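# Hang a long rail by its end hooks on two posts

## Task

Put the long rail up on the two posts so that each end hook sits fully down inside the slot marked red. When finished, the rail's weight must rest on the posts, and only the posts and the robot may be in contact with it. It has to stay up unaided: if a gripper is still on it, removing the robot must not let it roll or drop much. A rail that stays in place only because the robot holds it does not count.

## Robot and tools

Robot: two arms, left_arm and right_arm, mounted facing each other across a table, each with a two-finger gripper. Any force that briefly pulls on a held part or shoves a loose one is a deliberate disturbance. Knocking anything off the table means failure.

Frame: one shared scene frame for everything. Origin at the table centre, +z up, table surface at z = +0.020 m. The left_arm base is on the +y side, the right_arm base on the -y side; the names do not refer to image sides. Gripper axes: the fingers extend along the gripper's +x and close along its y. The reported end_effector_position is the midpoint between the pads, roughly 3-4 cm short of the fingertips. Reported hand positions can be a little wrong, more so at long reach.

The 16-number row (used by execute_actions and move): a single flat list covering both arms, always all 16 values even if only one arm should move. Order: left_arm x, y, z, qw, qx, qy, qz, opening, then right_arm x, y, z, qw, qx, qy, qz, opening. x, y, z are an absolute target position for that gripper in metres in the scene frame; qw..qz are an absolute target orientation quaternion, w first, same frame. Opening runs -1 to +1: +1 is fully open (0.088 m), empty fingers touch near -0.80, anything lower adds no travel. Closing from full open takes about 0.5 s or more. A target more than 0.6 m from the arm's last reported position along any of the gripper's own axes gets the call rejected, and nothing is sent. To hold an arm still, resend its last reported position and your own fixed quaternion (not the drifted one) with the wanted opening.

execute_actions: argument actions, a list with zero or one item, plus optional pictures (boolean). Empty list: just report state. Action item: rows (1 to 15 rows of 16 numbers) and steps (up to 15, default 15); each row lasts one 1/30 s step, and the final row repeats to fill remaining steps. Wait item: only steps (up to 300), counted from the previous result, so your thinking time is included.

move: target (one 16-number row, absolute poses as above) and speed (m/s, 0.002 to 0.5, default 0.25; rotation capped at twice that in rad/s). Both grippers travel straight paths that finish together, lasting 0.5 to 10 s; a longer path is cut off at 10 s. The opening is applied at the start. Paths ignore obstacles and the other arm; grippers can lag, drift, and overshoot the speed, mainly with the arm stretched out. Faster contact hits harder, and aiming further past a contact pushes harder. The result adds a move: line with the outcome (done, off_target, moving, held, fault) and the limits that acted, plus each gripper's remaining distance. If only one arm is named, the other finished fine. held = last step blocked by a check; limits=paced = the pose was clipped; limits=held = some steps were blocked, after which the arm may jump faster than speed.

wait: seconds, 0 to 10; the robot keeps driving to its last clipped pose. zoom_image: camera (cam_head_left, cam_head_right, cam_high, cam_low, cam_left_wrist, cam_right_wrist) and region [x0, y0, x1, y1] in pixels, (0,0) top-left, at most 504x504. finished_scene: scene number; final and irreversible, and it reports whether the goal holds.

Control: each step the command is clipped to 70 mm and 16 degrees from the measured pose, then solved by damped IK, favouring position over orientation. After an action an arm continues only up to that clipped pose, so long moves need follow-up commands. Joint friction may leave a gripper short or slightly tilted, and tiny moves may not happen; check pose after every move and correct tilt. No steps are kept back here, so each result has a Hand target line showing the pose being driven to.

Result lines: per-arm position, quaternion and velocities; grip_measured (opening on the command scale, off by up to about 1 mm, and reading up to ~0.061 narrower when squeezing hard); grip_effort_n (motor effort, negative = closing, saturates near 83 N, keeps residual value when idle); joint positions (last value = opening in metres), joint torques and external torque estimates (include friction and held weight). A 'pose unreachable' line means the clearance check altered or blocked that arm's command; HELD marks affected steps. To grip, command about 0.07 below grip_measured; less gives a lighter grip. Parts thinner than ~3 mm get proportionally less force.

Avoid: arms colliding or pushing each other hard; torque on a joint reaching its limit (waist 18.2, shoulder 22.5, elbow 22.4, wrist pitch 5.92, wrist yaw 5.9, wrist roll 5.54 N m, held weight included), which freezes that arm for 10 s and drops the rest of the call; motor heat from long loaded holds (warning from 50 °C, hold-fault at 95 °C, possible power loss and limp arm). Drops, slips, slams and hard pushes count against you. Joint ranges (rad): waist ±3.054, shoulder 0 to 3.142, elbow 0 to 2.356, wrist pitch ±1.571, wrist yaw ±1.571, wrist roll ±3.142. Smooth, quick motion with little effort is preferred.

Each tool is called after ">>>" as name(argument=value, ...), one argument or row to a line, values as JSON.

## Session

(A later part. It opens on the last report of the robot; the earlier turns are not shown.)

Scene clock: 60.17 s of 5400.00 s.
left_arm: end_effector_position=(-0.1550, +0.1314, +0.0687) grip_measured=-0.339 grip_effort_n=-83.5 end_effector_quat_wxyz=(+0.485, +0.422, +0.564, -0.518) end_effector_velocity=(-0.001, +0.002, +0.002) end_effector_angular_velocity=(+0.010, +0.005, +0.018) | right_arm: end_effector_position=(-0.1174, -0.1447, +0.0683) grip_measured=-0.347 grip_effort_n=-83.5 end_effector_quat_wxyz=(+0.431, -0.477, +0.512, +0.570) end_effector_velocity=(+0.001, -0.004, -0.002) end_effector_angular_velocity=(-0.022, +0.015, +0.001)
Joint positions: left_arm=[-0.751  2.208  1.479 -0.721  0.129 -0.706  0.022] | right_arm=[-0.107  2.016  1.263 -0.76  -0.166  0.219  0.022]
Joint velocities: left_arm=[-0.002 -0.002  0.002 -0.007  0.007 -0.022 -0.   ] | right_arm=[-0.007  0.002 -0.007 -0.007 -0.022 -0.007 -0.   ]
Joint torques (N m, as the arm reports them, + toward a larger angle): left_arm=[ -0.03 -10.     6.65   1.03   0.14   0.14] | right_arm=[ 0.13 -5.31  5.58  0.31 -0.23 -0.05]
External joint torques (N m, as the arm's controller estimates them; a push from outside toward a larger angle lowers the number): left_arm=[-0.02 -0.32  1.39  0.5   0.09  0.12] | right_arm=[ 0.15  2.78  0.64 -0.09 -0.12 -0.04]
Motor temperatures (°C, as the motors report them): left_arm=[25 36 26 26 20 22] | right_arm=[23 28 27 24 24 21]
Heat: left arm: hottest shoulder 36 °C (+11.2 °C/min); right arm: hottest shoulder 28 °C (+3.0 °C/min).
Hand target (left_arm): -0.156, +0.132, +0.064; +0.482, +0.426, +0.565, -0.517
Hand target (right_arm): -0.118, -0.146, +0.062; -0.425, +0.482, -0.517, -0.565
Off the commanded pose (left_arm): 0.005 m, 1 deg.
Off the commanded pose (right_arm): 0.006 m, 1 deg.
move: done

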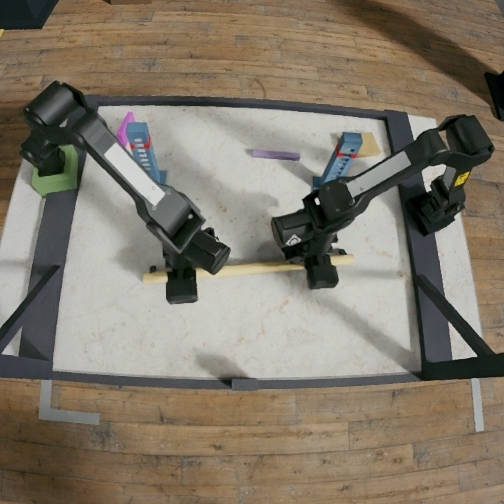

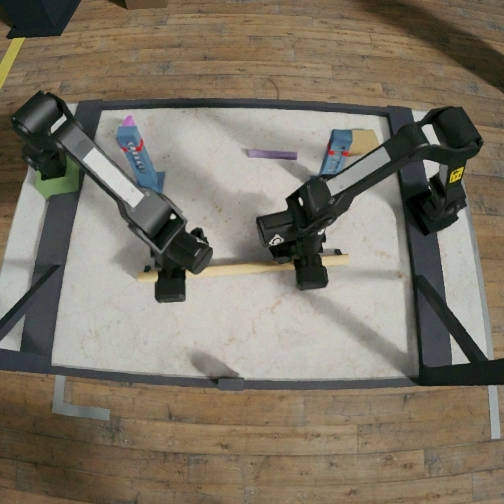

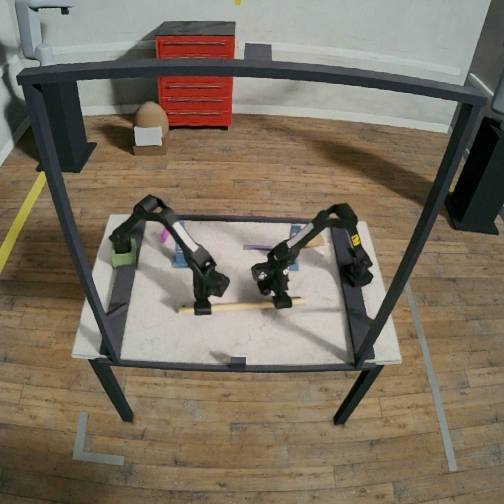

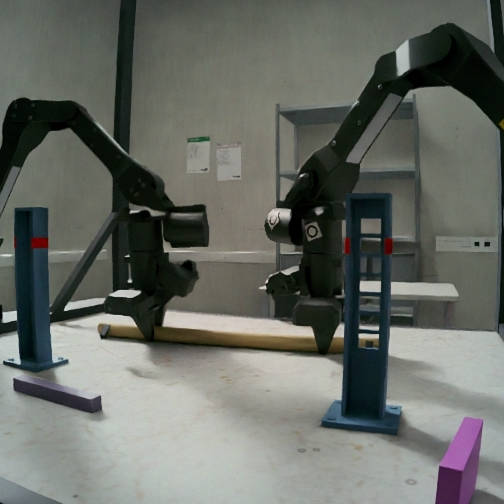

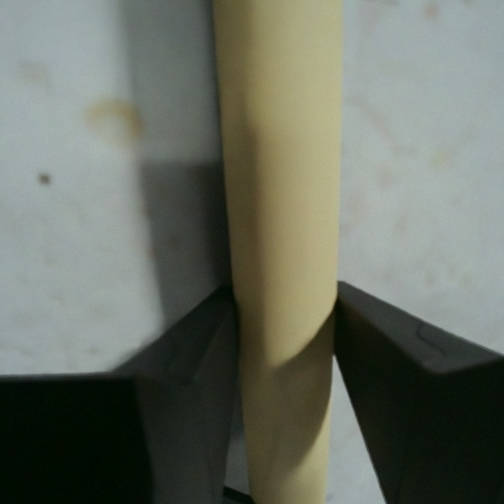

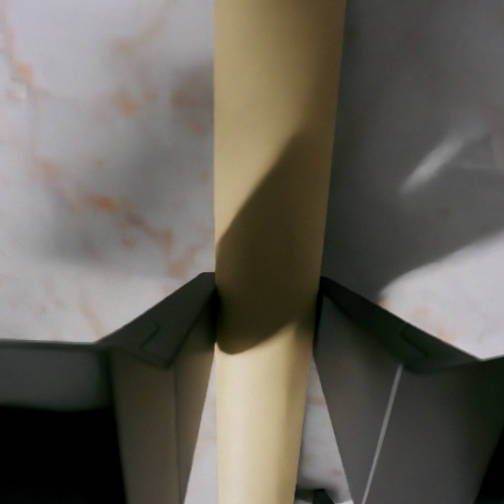

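>>> move(
  target=[-0.155,0.1314,0.13,0.4822,0.4255,0.5647,-0.5172,-0.42, -0.1174,-0.1447,0.13,0.4255,-0.4822,0.5172,0.5647,-0.42],
  speed=0.08,
)

>>> move(
  target=[-0.07,0.155,0.20,0.5964,0.5964,0.38,-0.38,-0.42, -0.07,-0.1236,0.20,0.5964,-0.5964,0.38,0.38,-0.42],
  speed=0.08,
)

Scene clock: 66.40 s of 5400.00 s.
left_arm: end_effector_position=(-0.1502, +0.1313, +0.1192) grip_measured=-0.339 grip_effort_n=-83.5 end_effector_quat_wxyz=(+0.487, +0.431, +0.564, -0.508) end_effector_velocity=(+0.005, +0.003, +0.002) end_effector_angular_velocity=(+0.020, -0.021, +0.010) | right_arm: end_effector_position=(-0.1152, -0.1463, +0.1200) grip_measured=-0.347 grip_effort_n=-83.5 end_effector_quat_wxyz=(+0.427, -0.489, +0.518, +0.557) end_effector_velocity=(+0.002, -0.000, +0.004) end_effector_angular_velocity=(-0.001, -0.009, +0.019)
Joint positions: left_arm=[-0.744  2.143  1.593 -0.928  0.123 -0.699  0.022] | right_arm=[-0.109  1.958  1.403 -0.997 -0.16   0.217  0.022]
Joint velocities: left_arm=[ 0.002 -0.002  0.007 -0.037 -0.007 -0.007 -0.   ] | right_arm=[-0.002 -0.002  0.012 -0.022  0.007 -0.022  0.   ]
Joint torques (N m, as the arm reports them, + toward a larger angle): left_arm=[ -0.53 -14.04   7.93   0.     0.43   0.02] | right_arm=[ 0.05 -9.11  6.52 -0.38 -0.4  -0.07]
External joint torques (N m, as the arm's controller estimates them; a push from outside toward a larger angle lowers the number): left_arm=[-0.53 -4.64  2.53 -0.47  0.39  0.02] | right_arm=[ 0.06 -0.92  1.14 -0.75 -0.29 -0.06]
Motor temperatures (°C, as the motors report them): left_arm=[25 36 26 26 20 22] | right_arm=[23 28 28 24 24 21]
Heat: left arm: hottest shoulder 36 °C (+10.1 °C/min); right arm: hottest shoulder 28 °C (+3.0 °C/min).
Hand target (left_arm): -0.155, +0.132, +0.130; +0.482, +0.426, +0.565, -0.517
Hand target (right_arm): -0.117, -0.145, +0.130; -0.426, +0.482, -0.517, -0.565
Off the commanded pose (left_arm): 0.012 m, 1 deg.
Off the commanded pose (right_arm): 0.010 m, 1 deg.
After step 90, 2.10 s passed at rest.
move: off_target (left_arm, right_arm)

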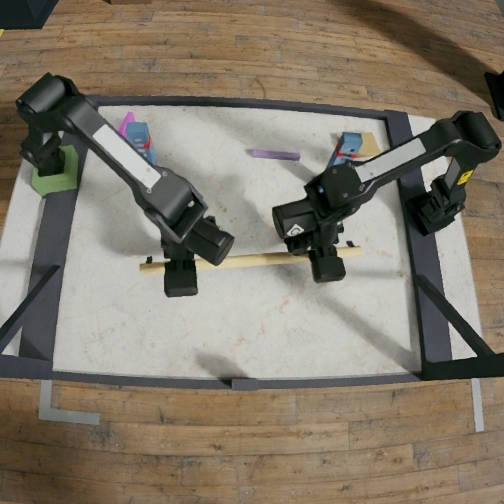

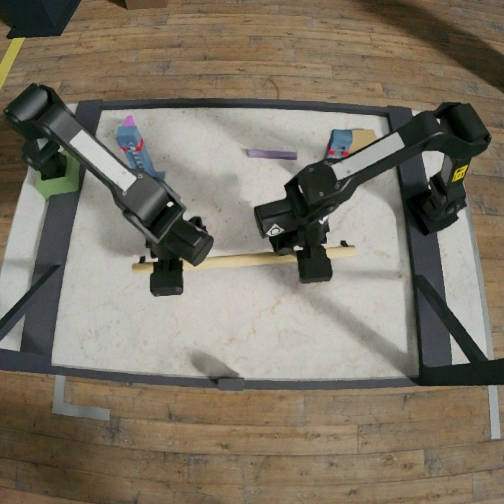

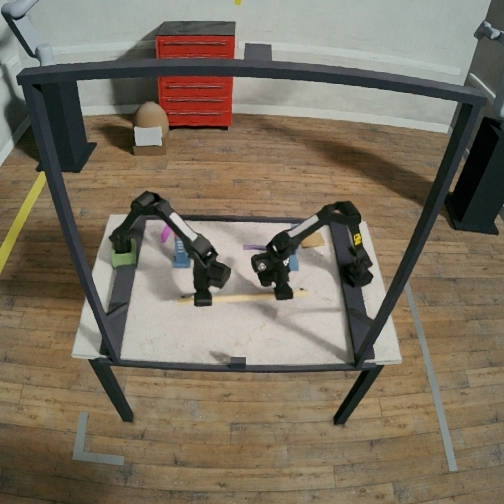

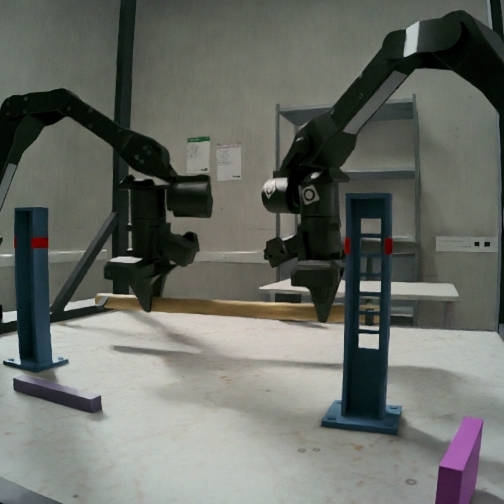

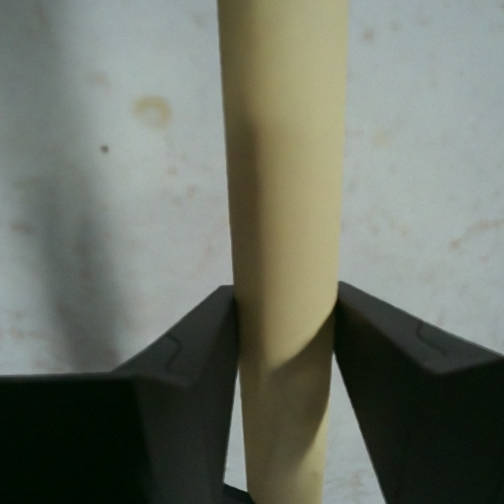

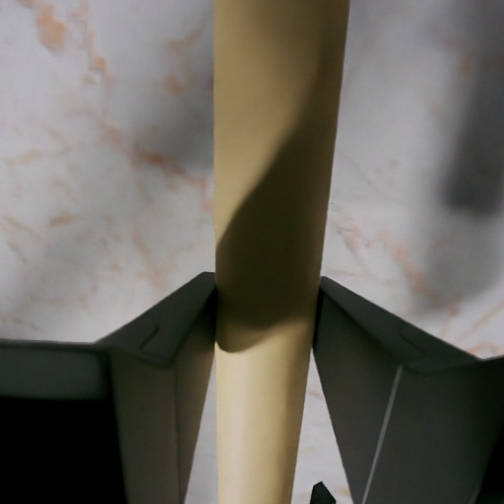

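Scene clock: 70.47 s of 5400.00 s.
left_arm: end_effector_position=(-0.0691, +0.1561, +0.1919) grip_measured=-0.339 grip_effort_n=-83.5 end_effector_quat_wxyz=(+0.593, +0.601, +0.383, -0.374) end_effector_velocity=(+0.001, +0.005, +0.002) end_effector_angular_velocity=(+0.011, -0.019, -0.003) | right_arm: end_effector_position=(-0.0674, -0.1271, +0.1989) grip_measured=-0.347 grip_effort_n=-83.5 end_effector_quat_wxyz=(+0.595, -0.595, +0.386, +0.378) end_effector_velocity=(+0.001, -0.007, +0.001) end_effector_angular_velocity=(-0.040, -0.007, +0.008)
Joint positions: left_arm=[-0.785  2.143  1.826 -1.537 -0.343 -0.673  0.022] | right_arm=[-0.028  2.082  1.851 -1.523  0.389  0.442  0.022]
Joint velocities: left_arm=[-0.007 -0.002 -0.002 -0.022 -0.007 -0.007 -0.   ] | right_arm=[ 0.002  0.002  0.002 -0.037 -0.007 -0.007 -0.   ]
Joint torques (N m, as the arm reports them, + toward a larger angle): left_arm=[ -0.18 -13.2    8.    -0.46  -0.52   0.02] | right_arm=[ 0.66 -6.99  7.45 -0.24  0.43 -0.07]
External joint torques (N m, as the arm's controller estimates them; a push from outside toward a larger angle lowers the number): left_arm=[-0.11 -4.1   2.9  -0.29 -0.27  0.05] | right_arm=[ 0.64  1.95  2.19 -0.24  0.16 -0.09]
Motor temperatures (°C, as the motors report them): left_arm=[25 37 26 26 20 22] | right_arm=[23 29 28 24 24 21]
Heat: left arm: hottest shoulder 37 °C (+9.1 °C/min); right arm: hottest shoulder 29 °C (+3.0 °C/min).
Hand target (left_arm): -0.070, +0.154, +0.200; +0.597, +0.595, +0.379, -0.381
Hand target (right_arm): -0.070, -0.124, +0.200; +0.596, -0.596, +0.380, +0.381
Off the commanded pose (left_arm): 0.008 m, 1 deg.
Off the commanded pose (right_arm): 0.004 m, 1 deg.
move: done

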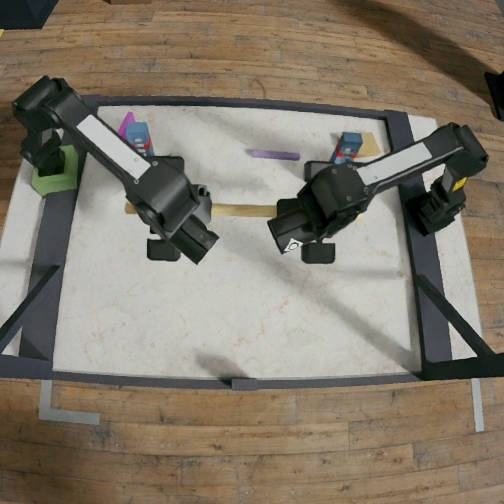

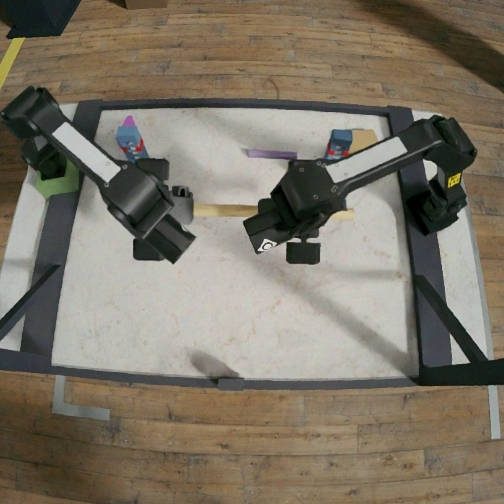

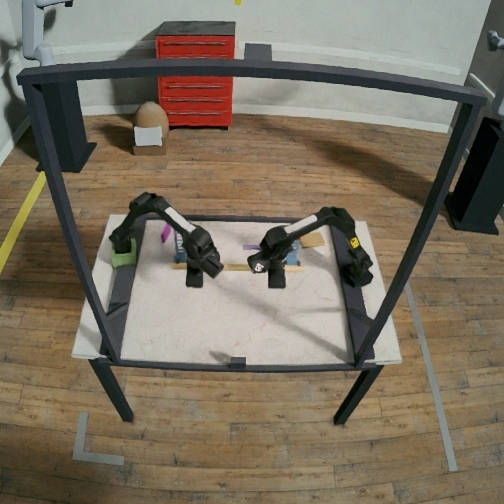

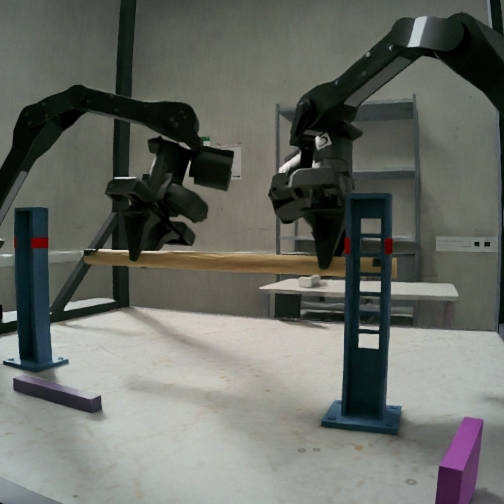

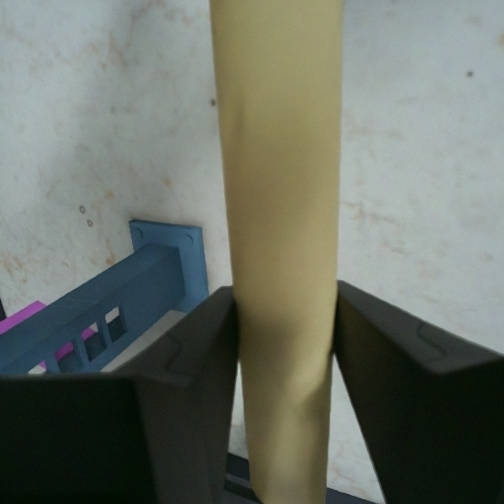

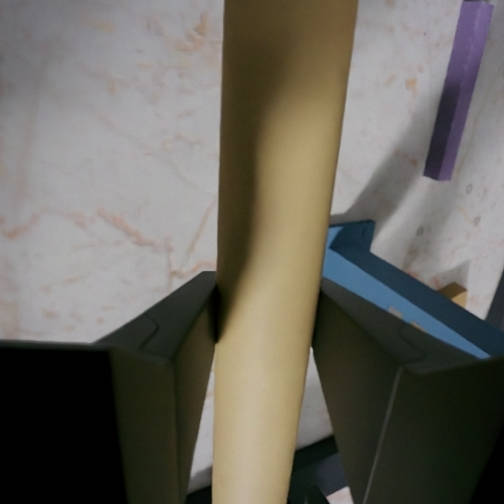

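>>> zoom_image(
  camera="cam_low",
  region=[70, 230, 150, 280],
)

>>> zoom_image(
  camera="cam_low",
  region=[310, 200, 430, 300],
)

Region (70, 230, 150, 280) of cam_low's 504x504 image, scaled by 6.300, with more detail than that image has; it fills the top 315 rows of this view, and the rest is white.

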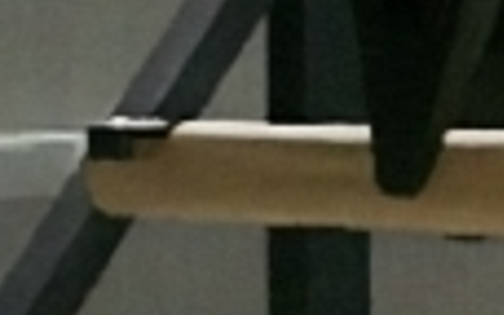

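Region (310, 200, 430, 300) of cam_low's 504x504 image, scaled by 4.200, with more detail than that image has.

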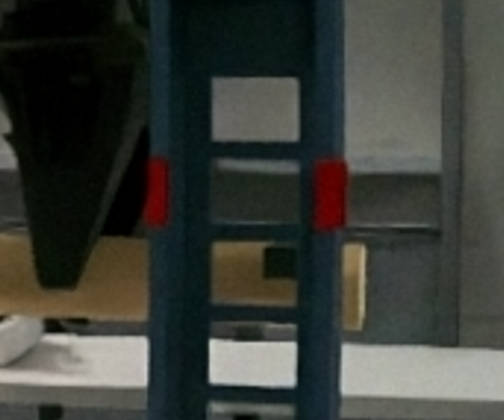

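>>> move(
  target=[0.0,0.155,0.222,0.5964,0.5964,0.38,-0.38,-0.42, 0.0,-0.1236,0.217,0.5964,-0.5964,0.38,0.38,-0.42],
  speed=0.06,
)

Scene clock: 78.77 s of 5400.00 s.
left_arm: end_effector_position=(-0.0040, +0.1577, +0.2142) grip_measured=-0.339 grip_effort_n=-83.5 end_effector_quat_wxyz=(+0.587, +0.604, +0.389, -0.372) end_effector_velocity=(+0.002, +0.002, +0.000) end_effector_angular_velocity=(+0.005, -0.012, +0.002) | right_arm: end_effector_position=(-0.0008, -0.1238, +0.2107) grip_measured=-0.347 grip_effort_n=-83.5 end_effector_quat_wxyz=(+0.594, -0.597, +0.391, +0.371) end_effector_velocity=(-0.000, -0.000, +0.000) end_effector_angular_velocity=(+0.002, +0.009, +0.003)
Joint positions: left_arm=[-0.635  1.983  1.681 -1.506 -0.367 -0.517  0.022] | right_arm=[-0.197  2.004  1.784 -1.482  0.414  0.273  0.022]
Joint velocities: left_arm=[-0.002 -0.002 -0.007 -0.007 -0.007 -0.007 -0.   ] | right_arm=[-0.002 -0.007 -0.007  0.007 -0.007 -0.007  0.   ]
Joint torques (N m, as the arm reports them, + toward a larger angle): left_arm=[  0.48 -13.19   6.18   0.8   -0.88   0.28] | right_arm=[ 0.23 -9.58  4.75  0.73  0.57 -0.52]
External joint torques (N m, as the arm's controller estimates them; a push from outside toward a larger angle lowers the number): left_arm=[ 0.48 -5.03  1.01  0.9  -0.61  0.31] | right_arm=[ 0.22 -1.02 -0.68  0.61  0.29 -0.54]
Motor temperatures (°C, as the motors report them): left_arm=[25 39 27 25 21 22] | right_arm=[23 30 29 24 24 21]
Heat: left arm: hottest shoulder 39 °C (+9.0 °C/min); right arm: hottest shoulder 30 °C (+3.0 °C/min).
Hand target (left_arm): -0.000, +0.155, +0.222; +0.596, +0.596, +0.380, -0.380
Hand target (right_arm): +0.000, -0.124, +0.217; +0.597, -0.597, +0.380, +0.379
Off the commanded pose (left_arm): 0.009 m, 2 deg.
Off the commanded pose (right_arm): 0.006 m, 2 deg.
After step 90, 3.73 s passed at rest.
move: off_target (left_arm)

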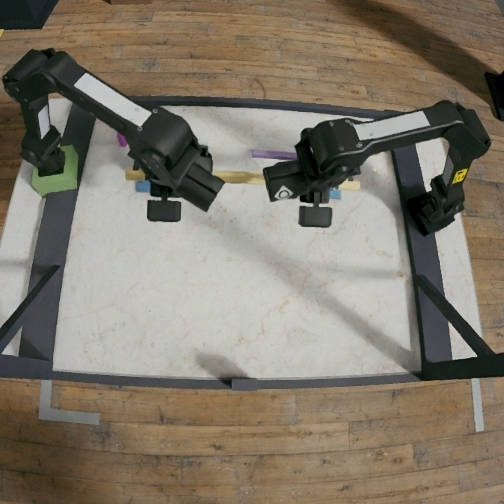

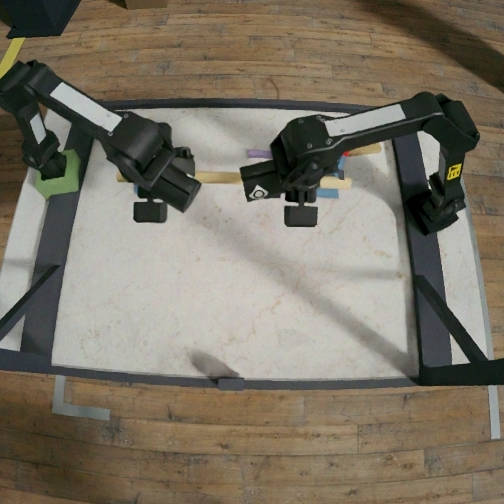

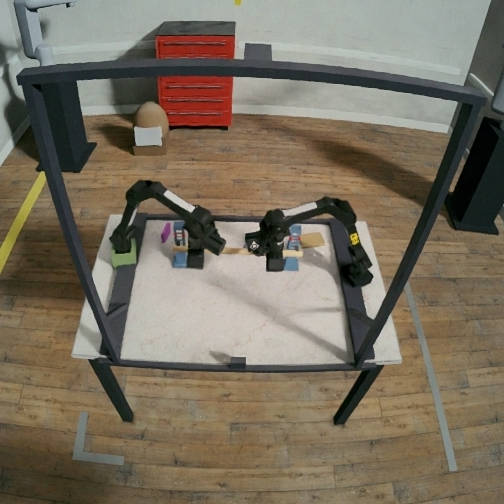

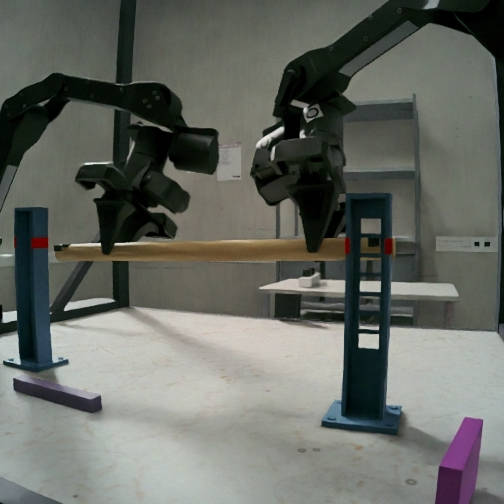

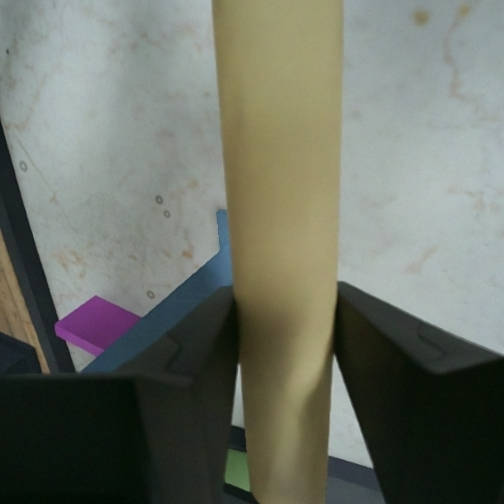

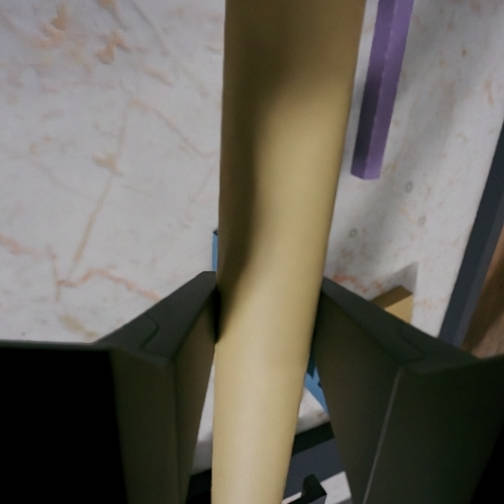

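>>> zoom_image(
  camera="cam_low",
  region=[0, 200, 130, 280],
)

>>> zoom_image(
  camera="cam_low",
  region=[310, 200, 430, 300],
)

>>> zoom_image(
  camera="cam_high",
  region=[150, 210, 330, 280],
)

Region (0, 200, 130, 280) of cam_low's 504x504 image, scaled by 3.877, with more detail than that image has; it fills the top 310 rows of this view, and the rest is white.

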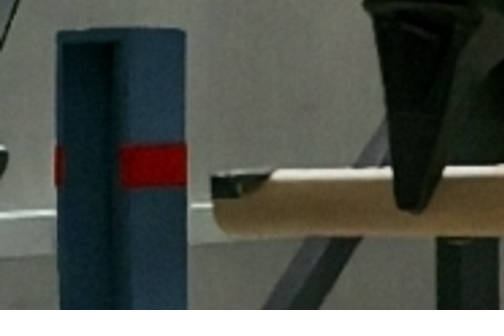

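Region (310, 200, 430, 300) of cam_low's 504x504 image, scaled by 4.200, with more detail than that image has.

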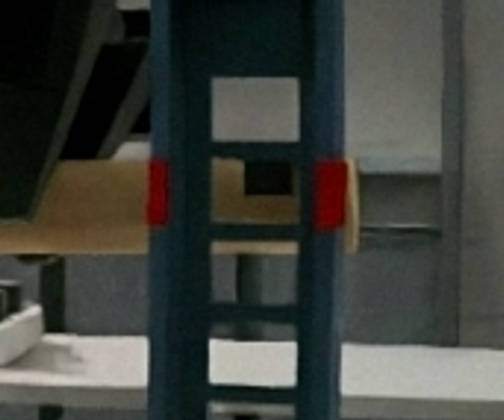

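Region (150, 210, 330, 280) of cam_high's 504x504 image, scaled by 2.800, with more detail than that image has.

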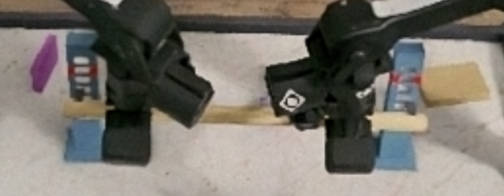

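>>> move(
  target=[0.024,0.155,0.220,0.6061,0.6061,0.3642,-0.3642,-0.42, 0.022,-0.1236,0.222,0.6061,-0.6061,0.3642,0.3642,-0.42],
  speed=0.04,
)

>>> zoom_image(
  camera="cam_low",
  region=[0, 200, 130, 280],
)

>>> zoom_image(
  camera="cam_low",
  region=[310, 200, 430, 300],
)

>>> zoom_image(
  camera="cam_high",
  region=[150, 210, 330, 280],
)

Scene clock: 88.10 s of 5400.00 s.
left_arm: end_effector_position=(+0.0198, +0.1574, +0.2131) grip_measured=-0.339 grip_effort_n=-83.5 end_effector_quat_wxyz=(+0.598, +0.612, +0.374, -0.359) end_effector_velocity=(-0.002, +0.001, -0.002) end_effector_angular_velocity=(-0.003, +0.007, +0.006) | right_arm: end_effector_position=(+0.0215, -0.1240, +0.2145) grip_measured=-0.347 grip_effort_n=-83.5 end_effector_quat_wxyz=(+0.602, -0.607, +0.377, +0.355) end_effector_velocity=(-0.000, -0.000, -0.002) end_effector_angular_velocity=(+0.004, +0.007, -0.010)
Joint positions: left_arm=[-0.592  1.955  1.623 -1.481 -0.422 -0.482  0.022] | right_arm=[-0.239  1.992  1.768 -1.476  0.466  0.235  0.022]
Joint velocities: left_arm=[-0.002 -0.002 -0.007  0.007  0.007 -0.007 -0.   ] | right_arm=[-0.002 -0.002 -0.007  0.007 -0.007  0.007 -0.   ]
Joint torques (N m, as the arm reports them, + toward a larger angle): left_arm=[  0.49 -12.61   6.22   0.66  -0.95   0.35] | right_arm=[ 0.42 -9.67  4.87  0.79  0.65 -0.54]
External joint torques (N m, as the arm's controller estimates them; a push from outside toward a larger angle lowers the number): left_arm=[ 0.51 -4.72  1.09  0.75 -0.65  0.38] | right_arm=[ 0.43 -1.27 -0.51  0.68  0.34 -0.57]
Motor temperatures (°C, as the motors report them): left_arm=[25 41 27 25 21 22] | right_arm=[23 32 29 24 24 22]
Heat: left arm: hottest shoulder 41 °C (+9.1 °C/min); right arm: hottest shoulder 32 °C (+5.0 °C/min).
Hand target (left_arm): +0.024, +0.155, +0.220; +0.606, +0.606, +0.364, -0.364
Hand target (right_arm): +0.022, -0.124, +0.222; +0.606, -0.607, +0.364, +0.363
Off the commanded pose (left_arm): 0.008 m, 2 deg.
Off the commanded pose (right_arm): 0.008 m, 2 deg.
After step 90, 5.23 s passed at rest.
move: done

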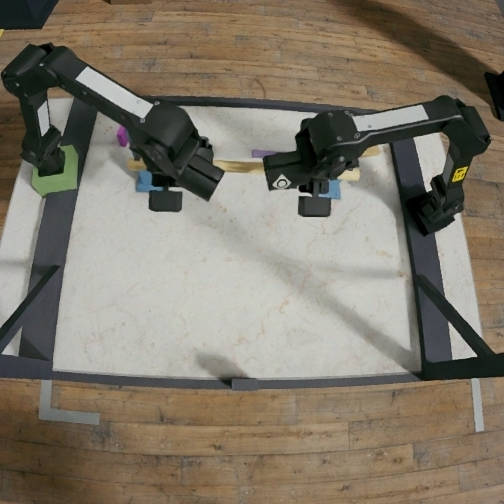

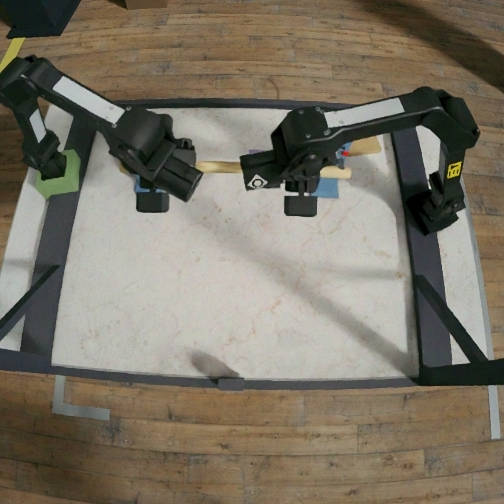

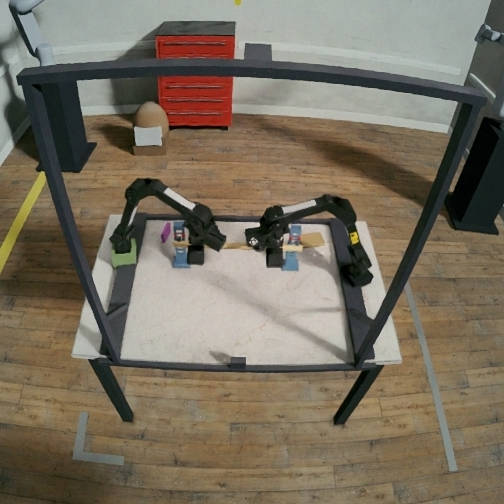

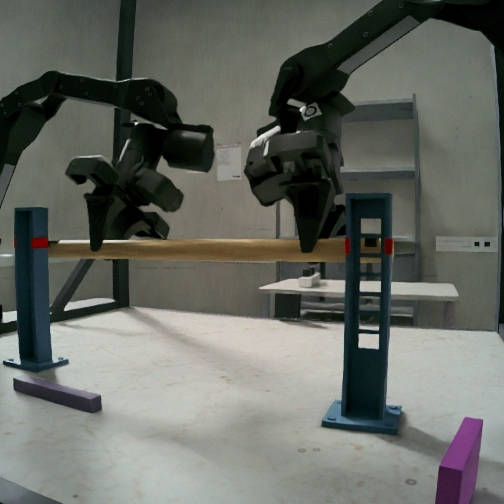

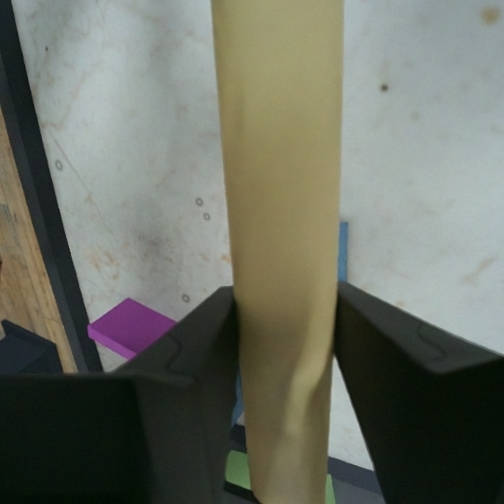

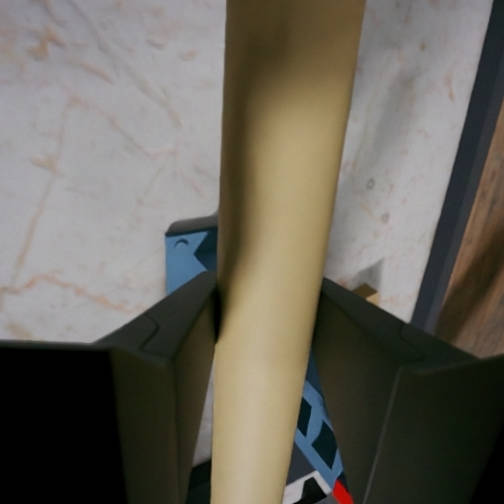

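Region (0, 200, 130, 280) of cam_low's 504x504 image, scaled by 3.877, with more detail than that image has; it fills the top 310 rows of this view, and the rest is white.

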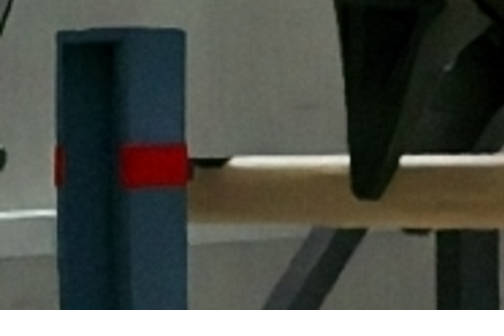

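Region (310, 200, 430, 300) of cam_low's 504x504 image, scaled by 4.200, with more detail than that image has.

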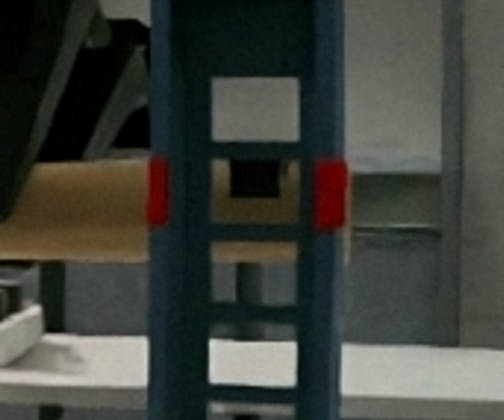

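Region (150, 210, 330, 280) of cam_high's 504x504 image, scaled by 2.800, with more detail than that image has.

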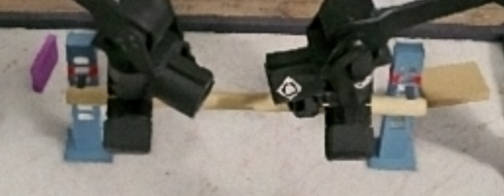

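>>> move(
  target=[0.034,0.157,0.217,0.6061,0.6061,0.3642,-0.3642,-0.42, 0.031,-0.1216,0.2235,0.6061,-0.6061,0.3642,0.3642,-0.42],
  speed=0.02,
)

>>> zoom_image(
  camera="cam_low",
  region=[0, 200, 130, 280],
)

>>> zoom_image(
  camera="cam_low",
  region=[310, 200, 430, 300],
)

>>> zoom_image(
  camera="cam_high",
  region=[150, 210, 330, 280],
)

Scene clock: 93.57 s of 5400.00 s.
left_arm: end_effector_position=(+0.0299, +0.1590, +0.2105) grip_measured=-0.339 grip_effort_n=-83.5 end_effector_quat_wxyz=(+0.599, +0.611, +0.373, -0.359) end_effector_velocity=(-0.000, -0.001, +0.002) end_effector_angular_velocity=(-0.011, -0.002, -0.011) | right_arm: end_effector_position=(+0.0309, -0.1224, +0.2147) grip_measured=-0.347 grip_effort_n=-83.5 end_effector_quat_wxyz=(+0.602, -0.608, +0.378, +0.355) end_effector_velocity=(-0.000, -0.000, +0.000) end_effector_angular_velocity=(-0.002, +0.024, +0.010)
Joint positions: left_arm=[-0.568  1.93   1.578 -1.449 -0.429 -0.457  0.022] | right_arm=[-0.264  1.991  1.768 -1.468  0.469  0.207  0.022]
Joint velocities: left_arm=[-0.002 -0.007 -0.002  0.007 -0.007  0.007 -0.   ] | right_arm=[-0.007 -0.007 -0.002  0.007 -0.022 -0.022 -0.   ]
Joint torques (N m, as the arm reports them, + toward a larger angle): left_arm=[  0.54 -12.28   5.81   0.61  -0.91   0.33] | right_arm=[ 0.48 -9.71  5.31  0.75  0.62 -0.53]
External joint torques (N m, as the arm's controller estimates them; a push from outside toward a larger angle lowers the number): left_arm=[ 0.58 -4.46  0.61  0.68 -0.6   0.35] | right_arm=[ 0.51 -1.35 -0.06  0.62  0.32 -0.56]
Motor temperatures (°C, as the motors report them): left_arm=[25 42 27 25 21 22] | right_arm=[23 34 29 24 24 22]
Heat: left arm: hottest shoulder 42 °C (+9.0 °C/min); right arm: hottest shoulder 34 °C (+6.0 °C/min).
Hand target (left_arm): +0.034, +0.157, +0.217; +0.606, +0.606, +0.364, -0.364
Hand target (right_arm): +0.031, -0.122, +0.224; +0.606, -0.606, +0.364, +0.364
Off the commanded pose (left_arm): 0.008 m, 2 deg.
Off the commanded pose (right_arm): 0.009 m, 2 deg.
After step 90, 1.43 s passed at rest.
move: off_target (right_arm)

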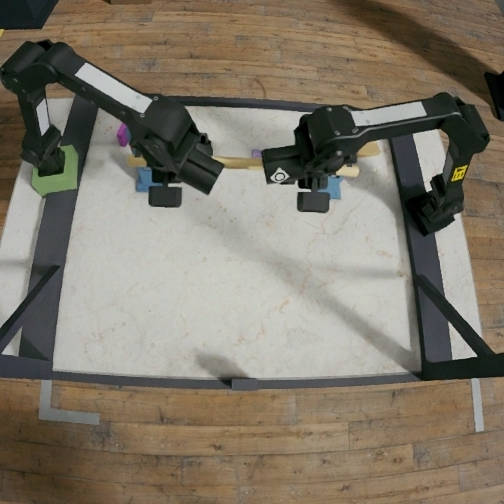

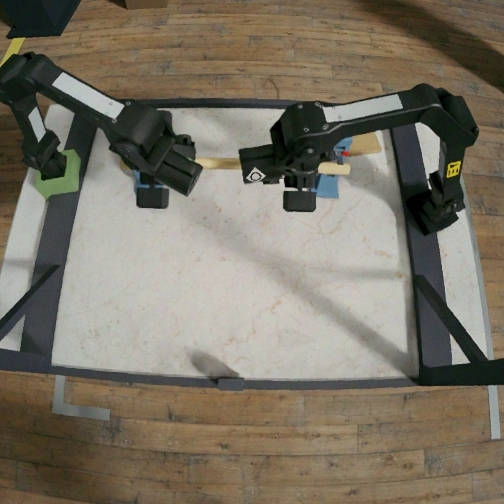

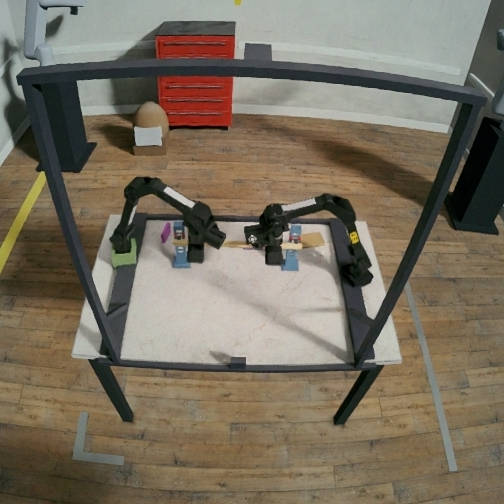

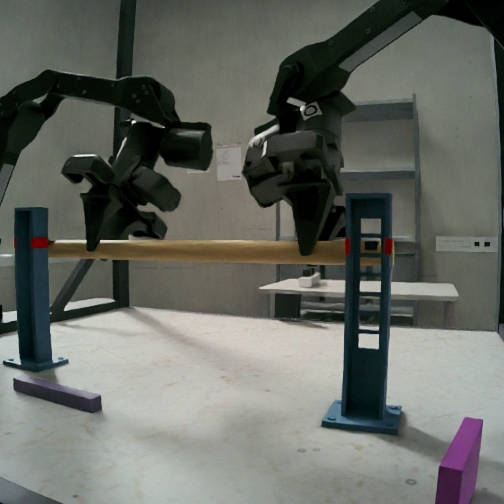

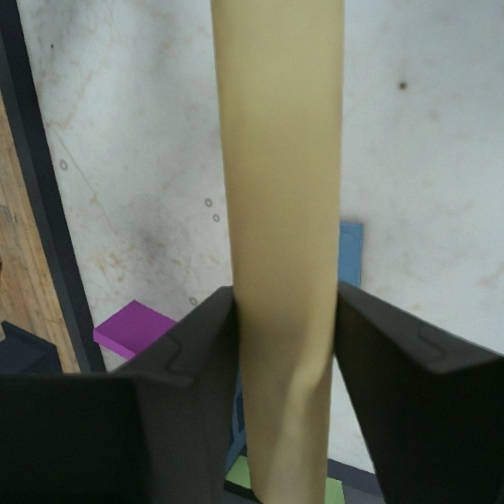

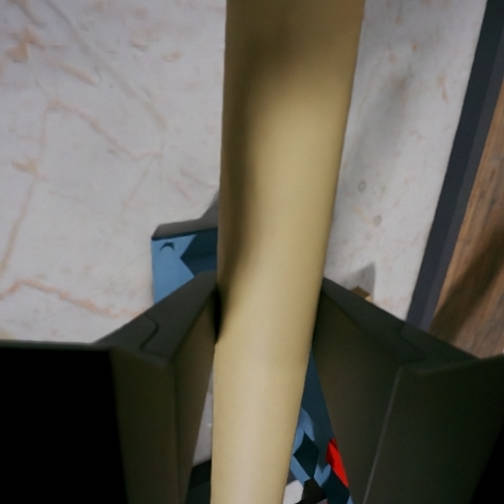

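Region (0, 200, 130, 280) of cam_low's 504x504 image, scaled by 3.877, with more detail than that image has; it fills the top 310 rows of this view, and the rest is white.

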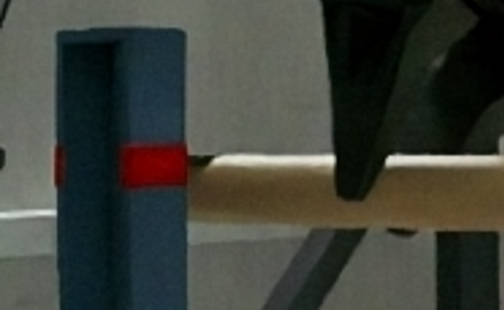

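Region (310, 200, 430, 300) of cam_low's 504x504 image, scaled by 4.200, with more detail than that image has.

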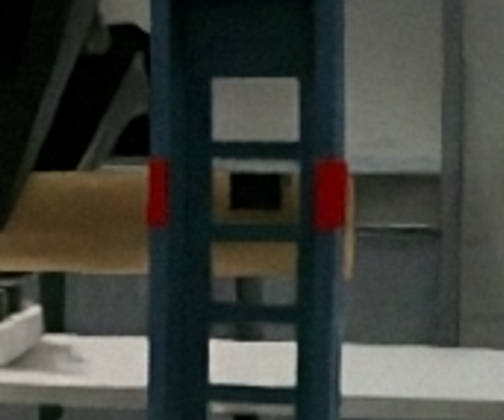

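Region (150, 210, 330, 280) of cam_high's 504x504 image, scaled by 2.800, with more detail than that image has.

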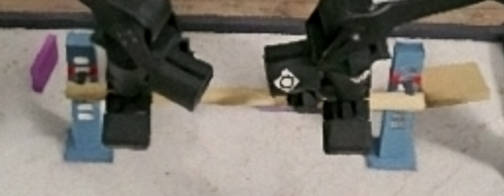

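Aligned. Advance.

>>> move(
  target=[0.050,0.158,0.217,0.6061,0.6061,0.3642,-0.3642,-0.42, 0.046,-0.1206,0.2235,0.6061,-0.6061,0.3642,0.3642,-0.42],
  speed=0.02,
)

>>> zoom_image(
  camera="cam_low",
  region=[0, 200, 130, 280],
)

>>> zoom_image(
  camera="cam_low",
  region=[310, 200, 430, 300],
)

>>> zoom_image(
  camera="cam_high",
  region=[150, 210, 330, 280],
)

Scene clock: 98.63 s of 5400.00 s.
left_arm: end_effector_position=(+0.0371, +0.1592, +0.2090) grip_measured=-0.339 grip_effort_n=-83.5 end_effector_quat_wxyz=(+0.597, +0.606, +0.376, -0.368) end_effector_velocity=(+0.002, +0.001, +0.002) end_effector_angular_velocity=(-0.004, -0.008, +0.008) | right_arm: end_effector_position=(+0.0440, -0.1220, +0.2146) grip_measured=-0.347 grip_effort_n=-83.5 end_effector_quat_wxyz=(+0.597, -0.611, +0.378, +0.358) end_effector_velocity=(+0.002, -0.003, -0.000) end_effector_angular_velocity=(-0.021, -0.008, +0.018)
Joint positions: left_arm=[-0.543  1.901  1.541 -1.41  -0.42  -0.423  0.022] | right_arm=[-0.301  1.981  1.755 -1.447  0.468  0.154  0.022]
Joint velocities: left_arm=[ 0.002 -0.007 -0.002 -0.007 -0.007 -0.007  0.   ] | right_arm=[-0.002 -0.002 -0.007 -0.007  0.007 -0.022  0.   ]
Joint torques (N m, as the arm reports them, + toward a larger angle): left_arm=[  2.09 -12.19   5.84  -0.07  -1.43   0.73] | right_arm=[ 0.16 -9.82  5.13  1.07  0.73 -0.35]
External joint torques (N m, as the arm's controller estimates them; a push from outside toward a larger angle lowers the number): left_arm=[ 2.02 -4.6   0.62 -0.06 -1.12  0.75] | right_arm=[ 0.18 -1.55 -0.22  0.92  0.41 -0.37]
Motor temperatures (°C, as the motors report them): left_arm=[25 42 27 25 21 22] | right_arm=[23 35 29 24 25 22]
Heat: left arm: hottest shoulder 42 °C (+8.0 °C/min); right arm: hottest shoulder 35 °C (+7.0 °C/min).
Hand target (left_arm): +0.050, +0.158, +0.217; +0.606, +0.606, +0.365, -0.364
Hand target (right_arm): +0.046, -0.121, +0.223; +0.606, -0.606, +0.364, +0.364
Off the commanded pose (left_arm): 0.015 m, 2 deg.
Off the commanded pose (right_arm): 0.009 m, 2 deg.
After step 90, 0.80 s passed at rest.
move: off_target (left_arm, right_arm)

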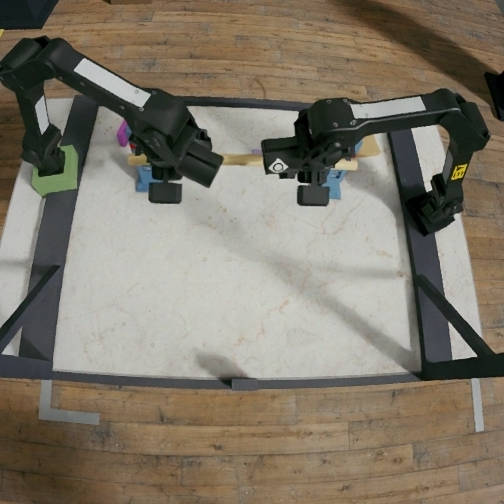

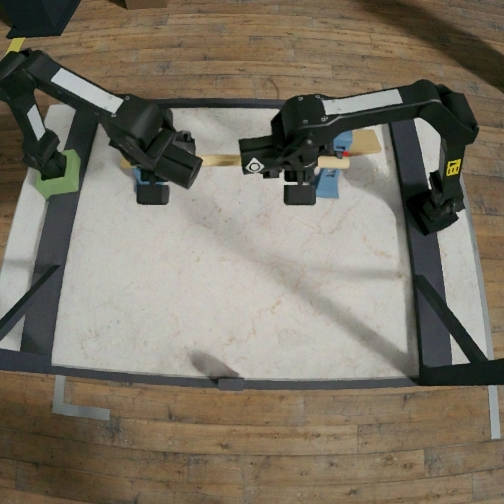

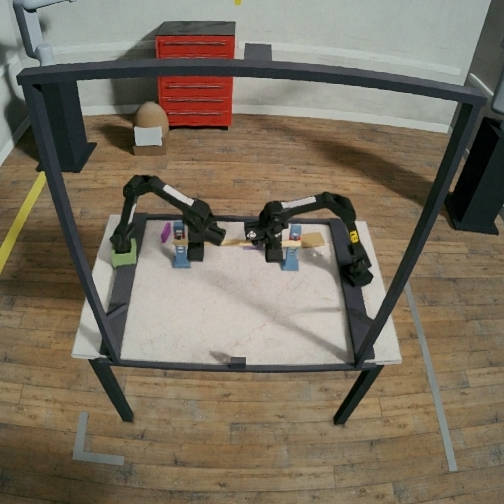

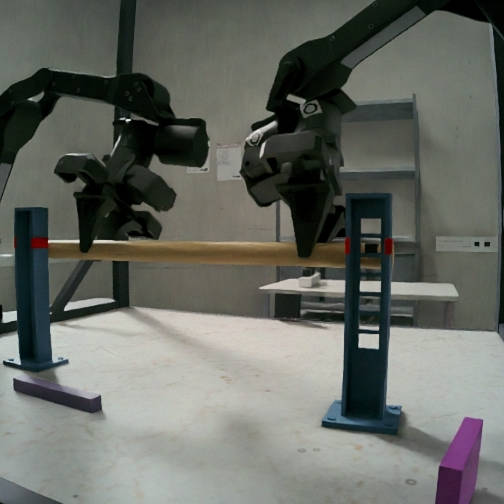

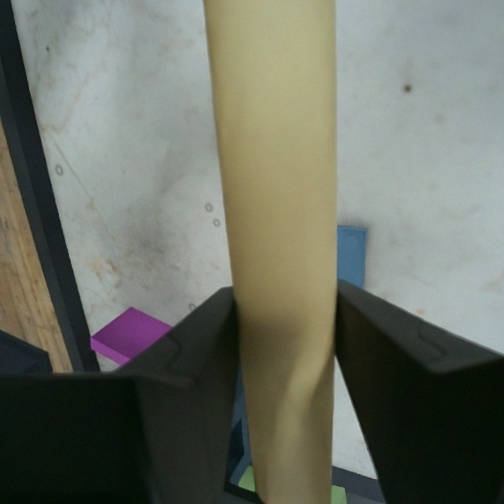

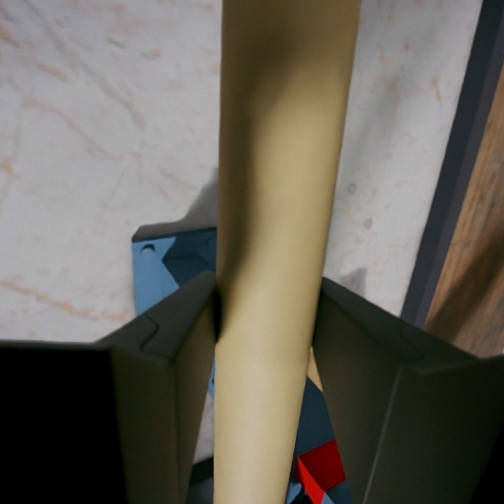

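Region (0, 200, 130, 280) of cam_low's 504x504 image, scaled by 3.877, with more detail than that image has; it fills the top 310 rows of this view, and the rest is white.

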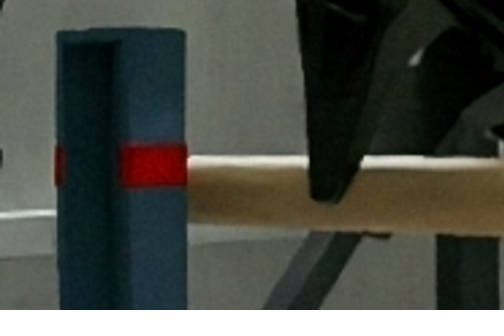

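Region (310, 200, 430, 300) of cam_low's 504x504 image, scaled by 4.200, with more detail than that image has.

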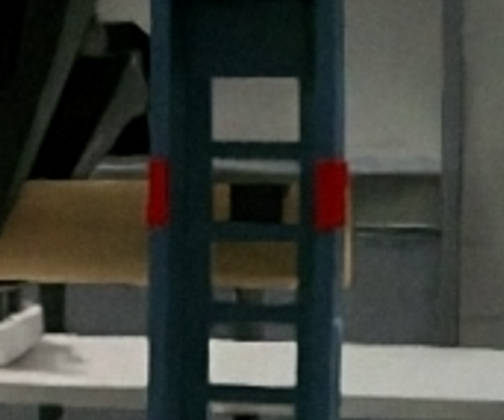

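Region (150, 210, 330, 280) of cam_high's 504x504 image, scaled by 2.800, with more detail than that image has.

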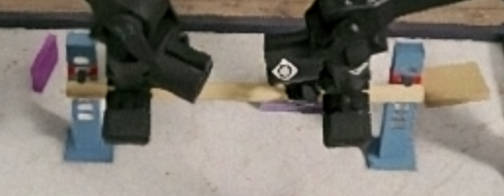

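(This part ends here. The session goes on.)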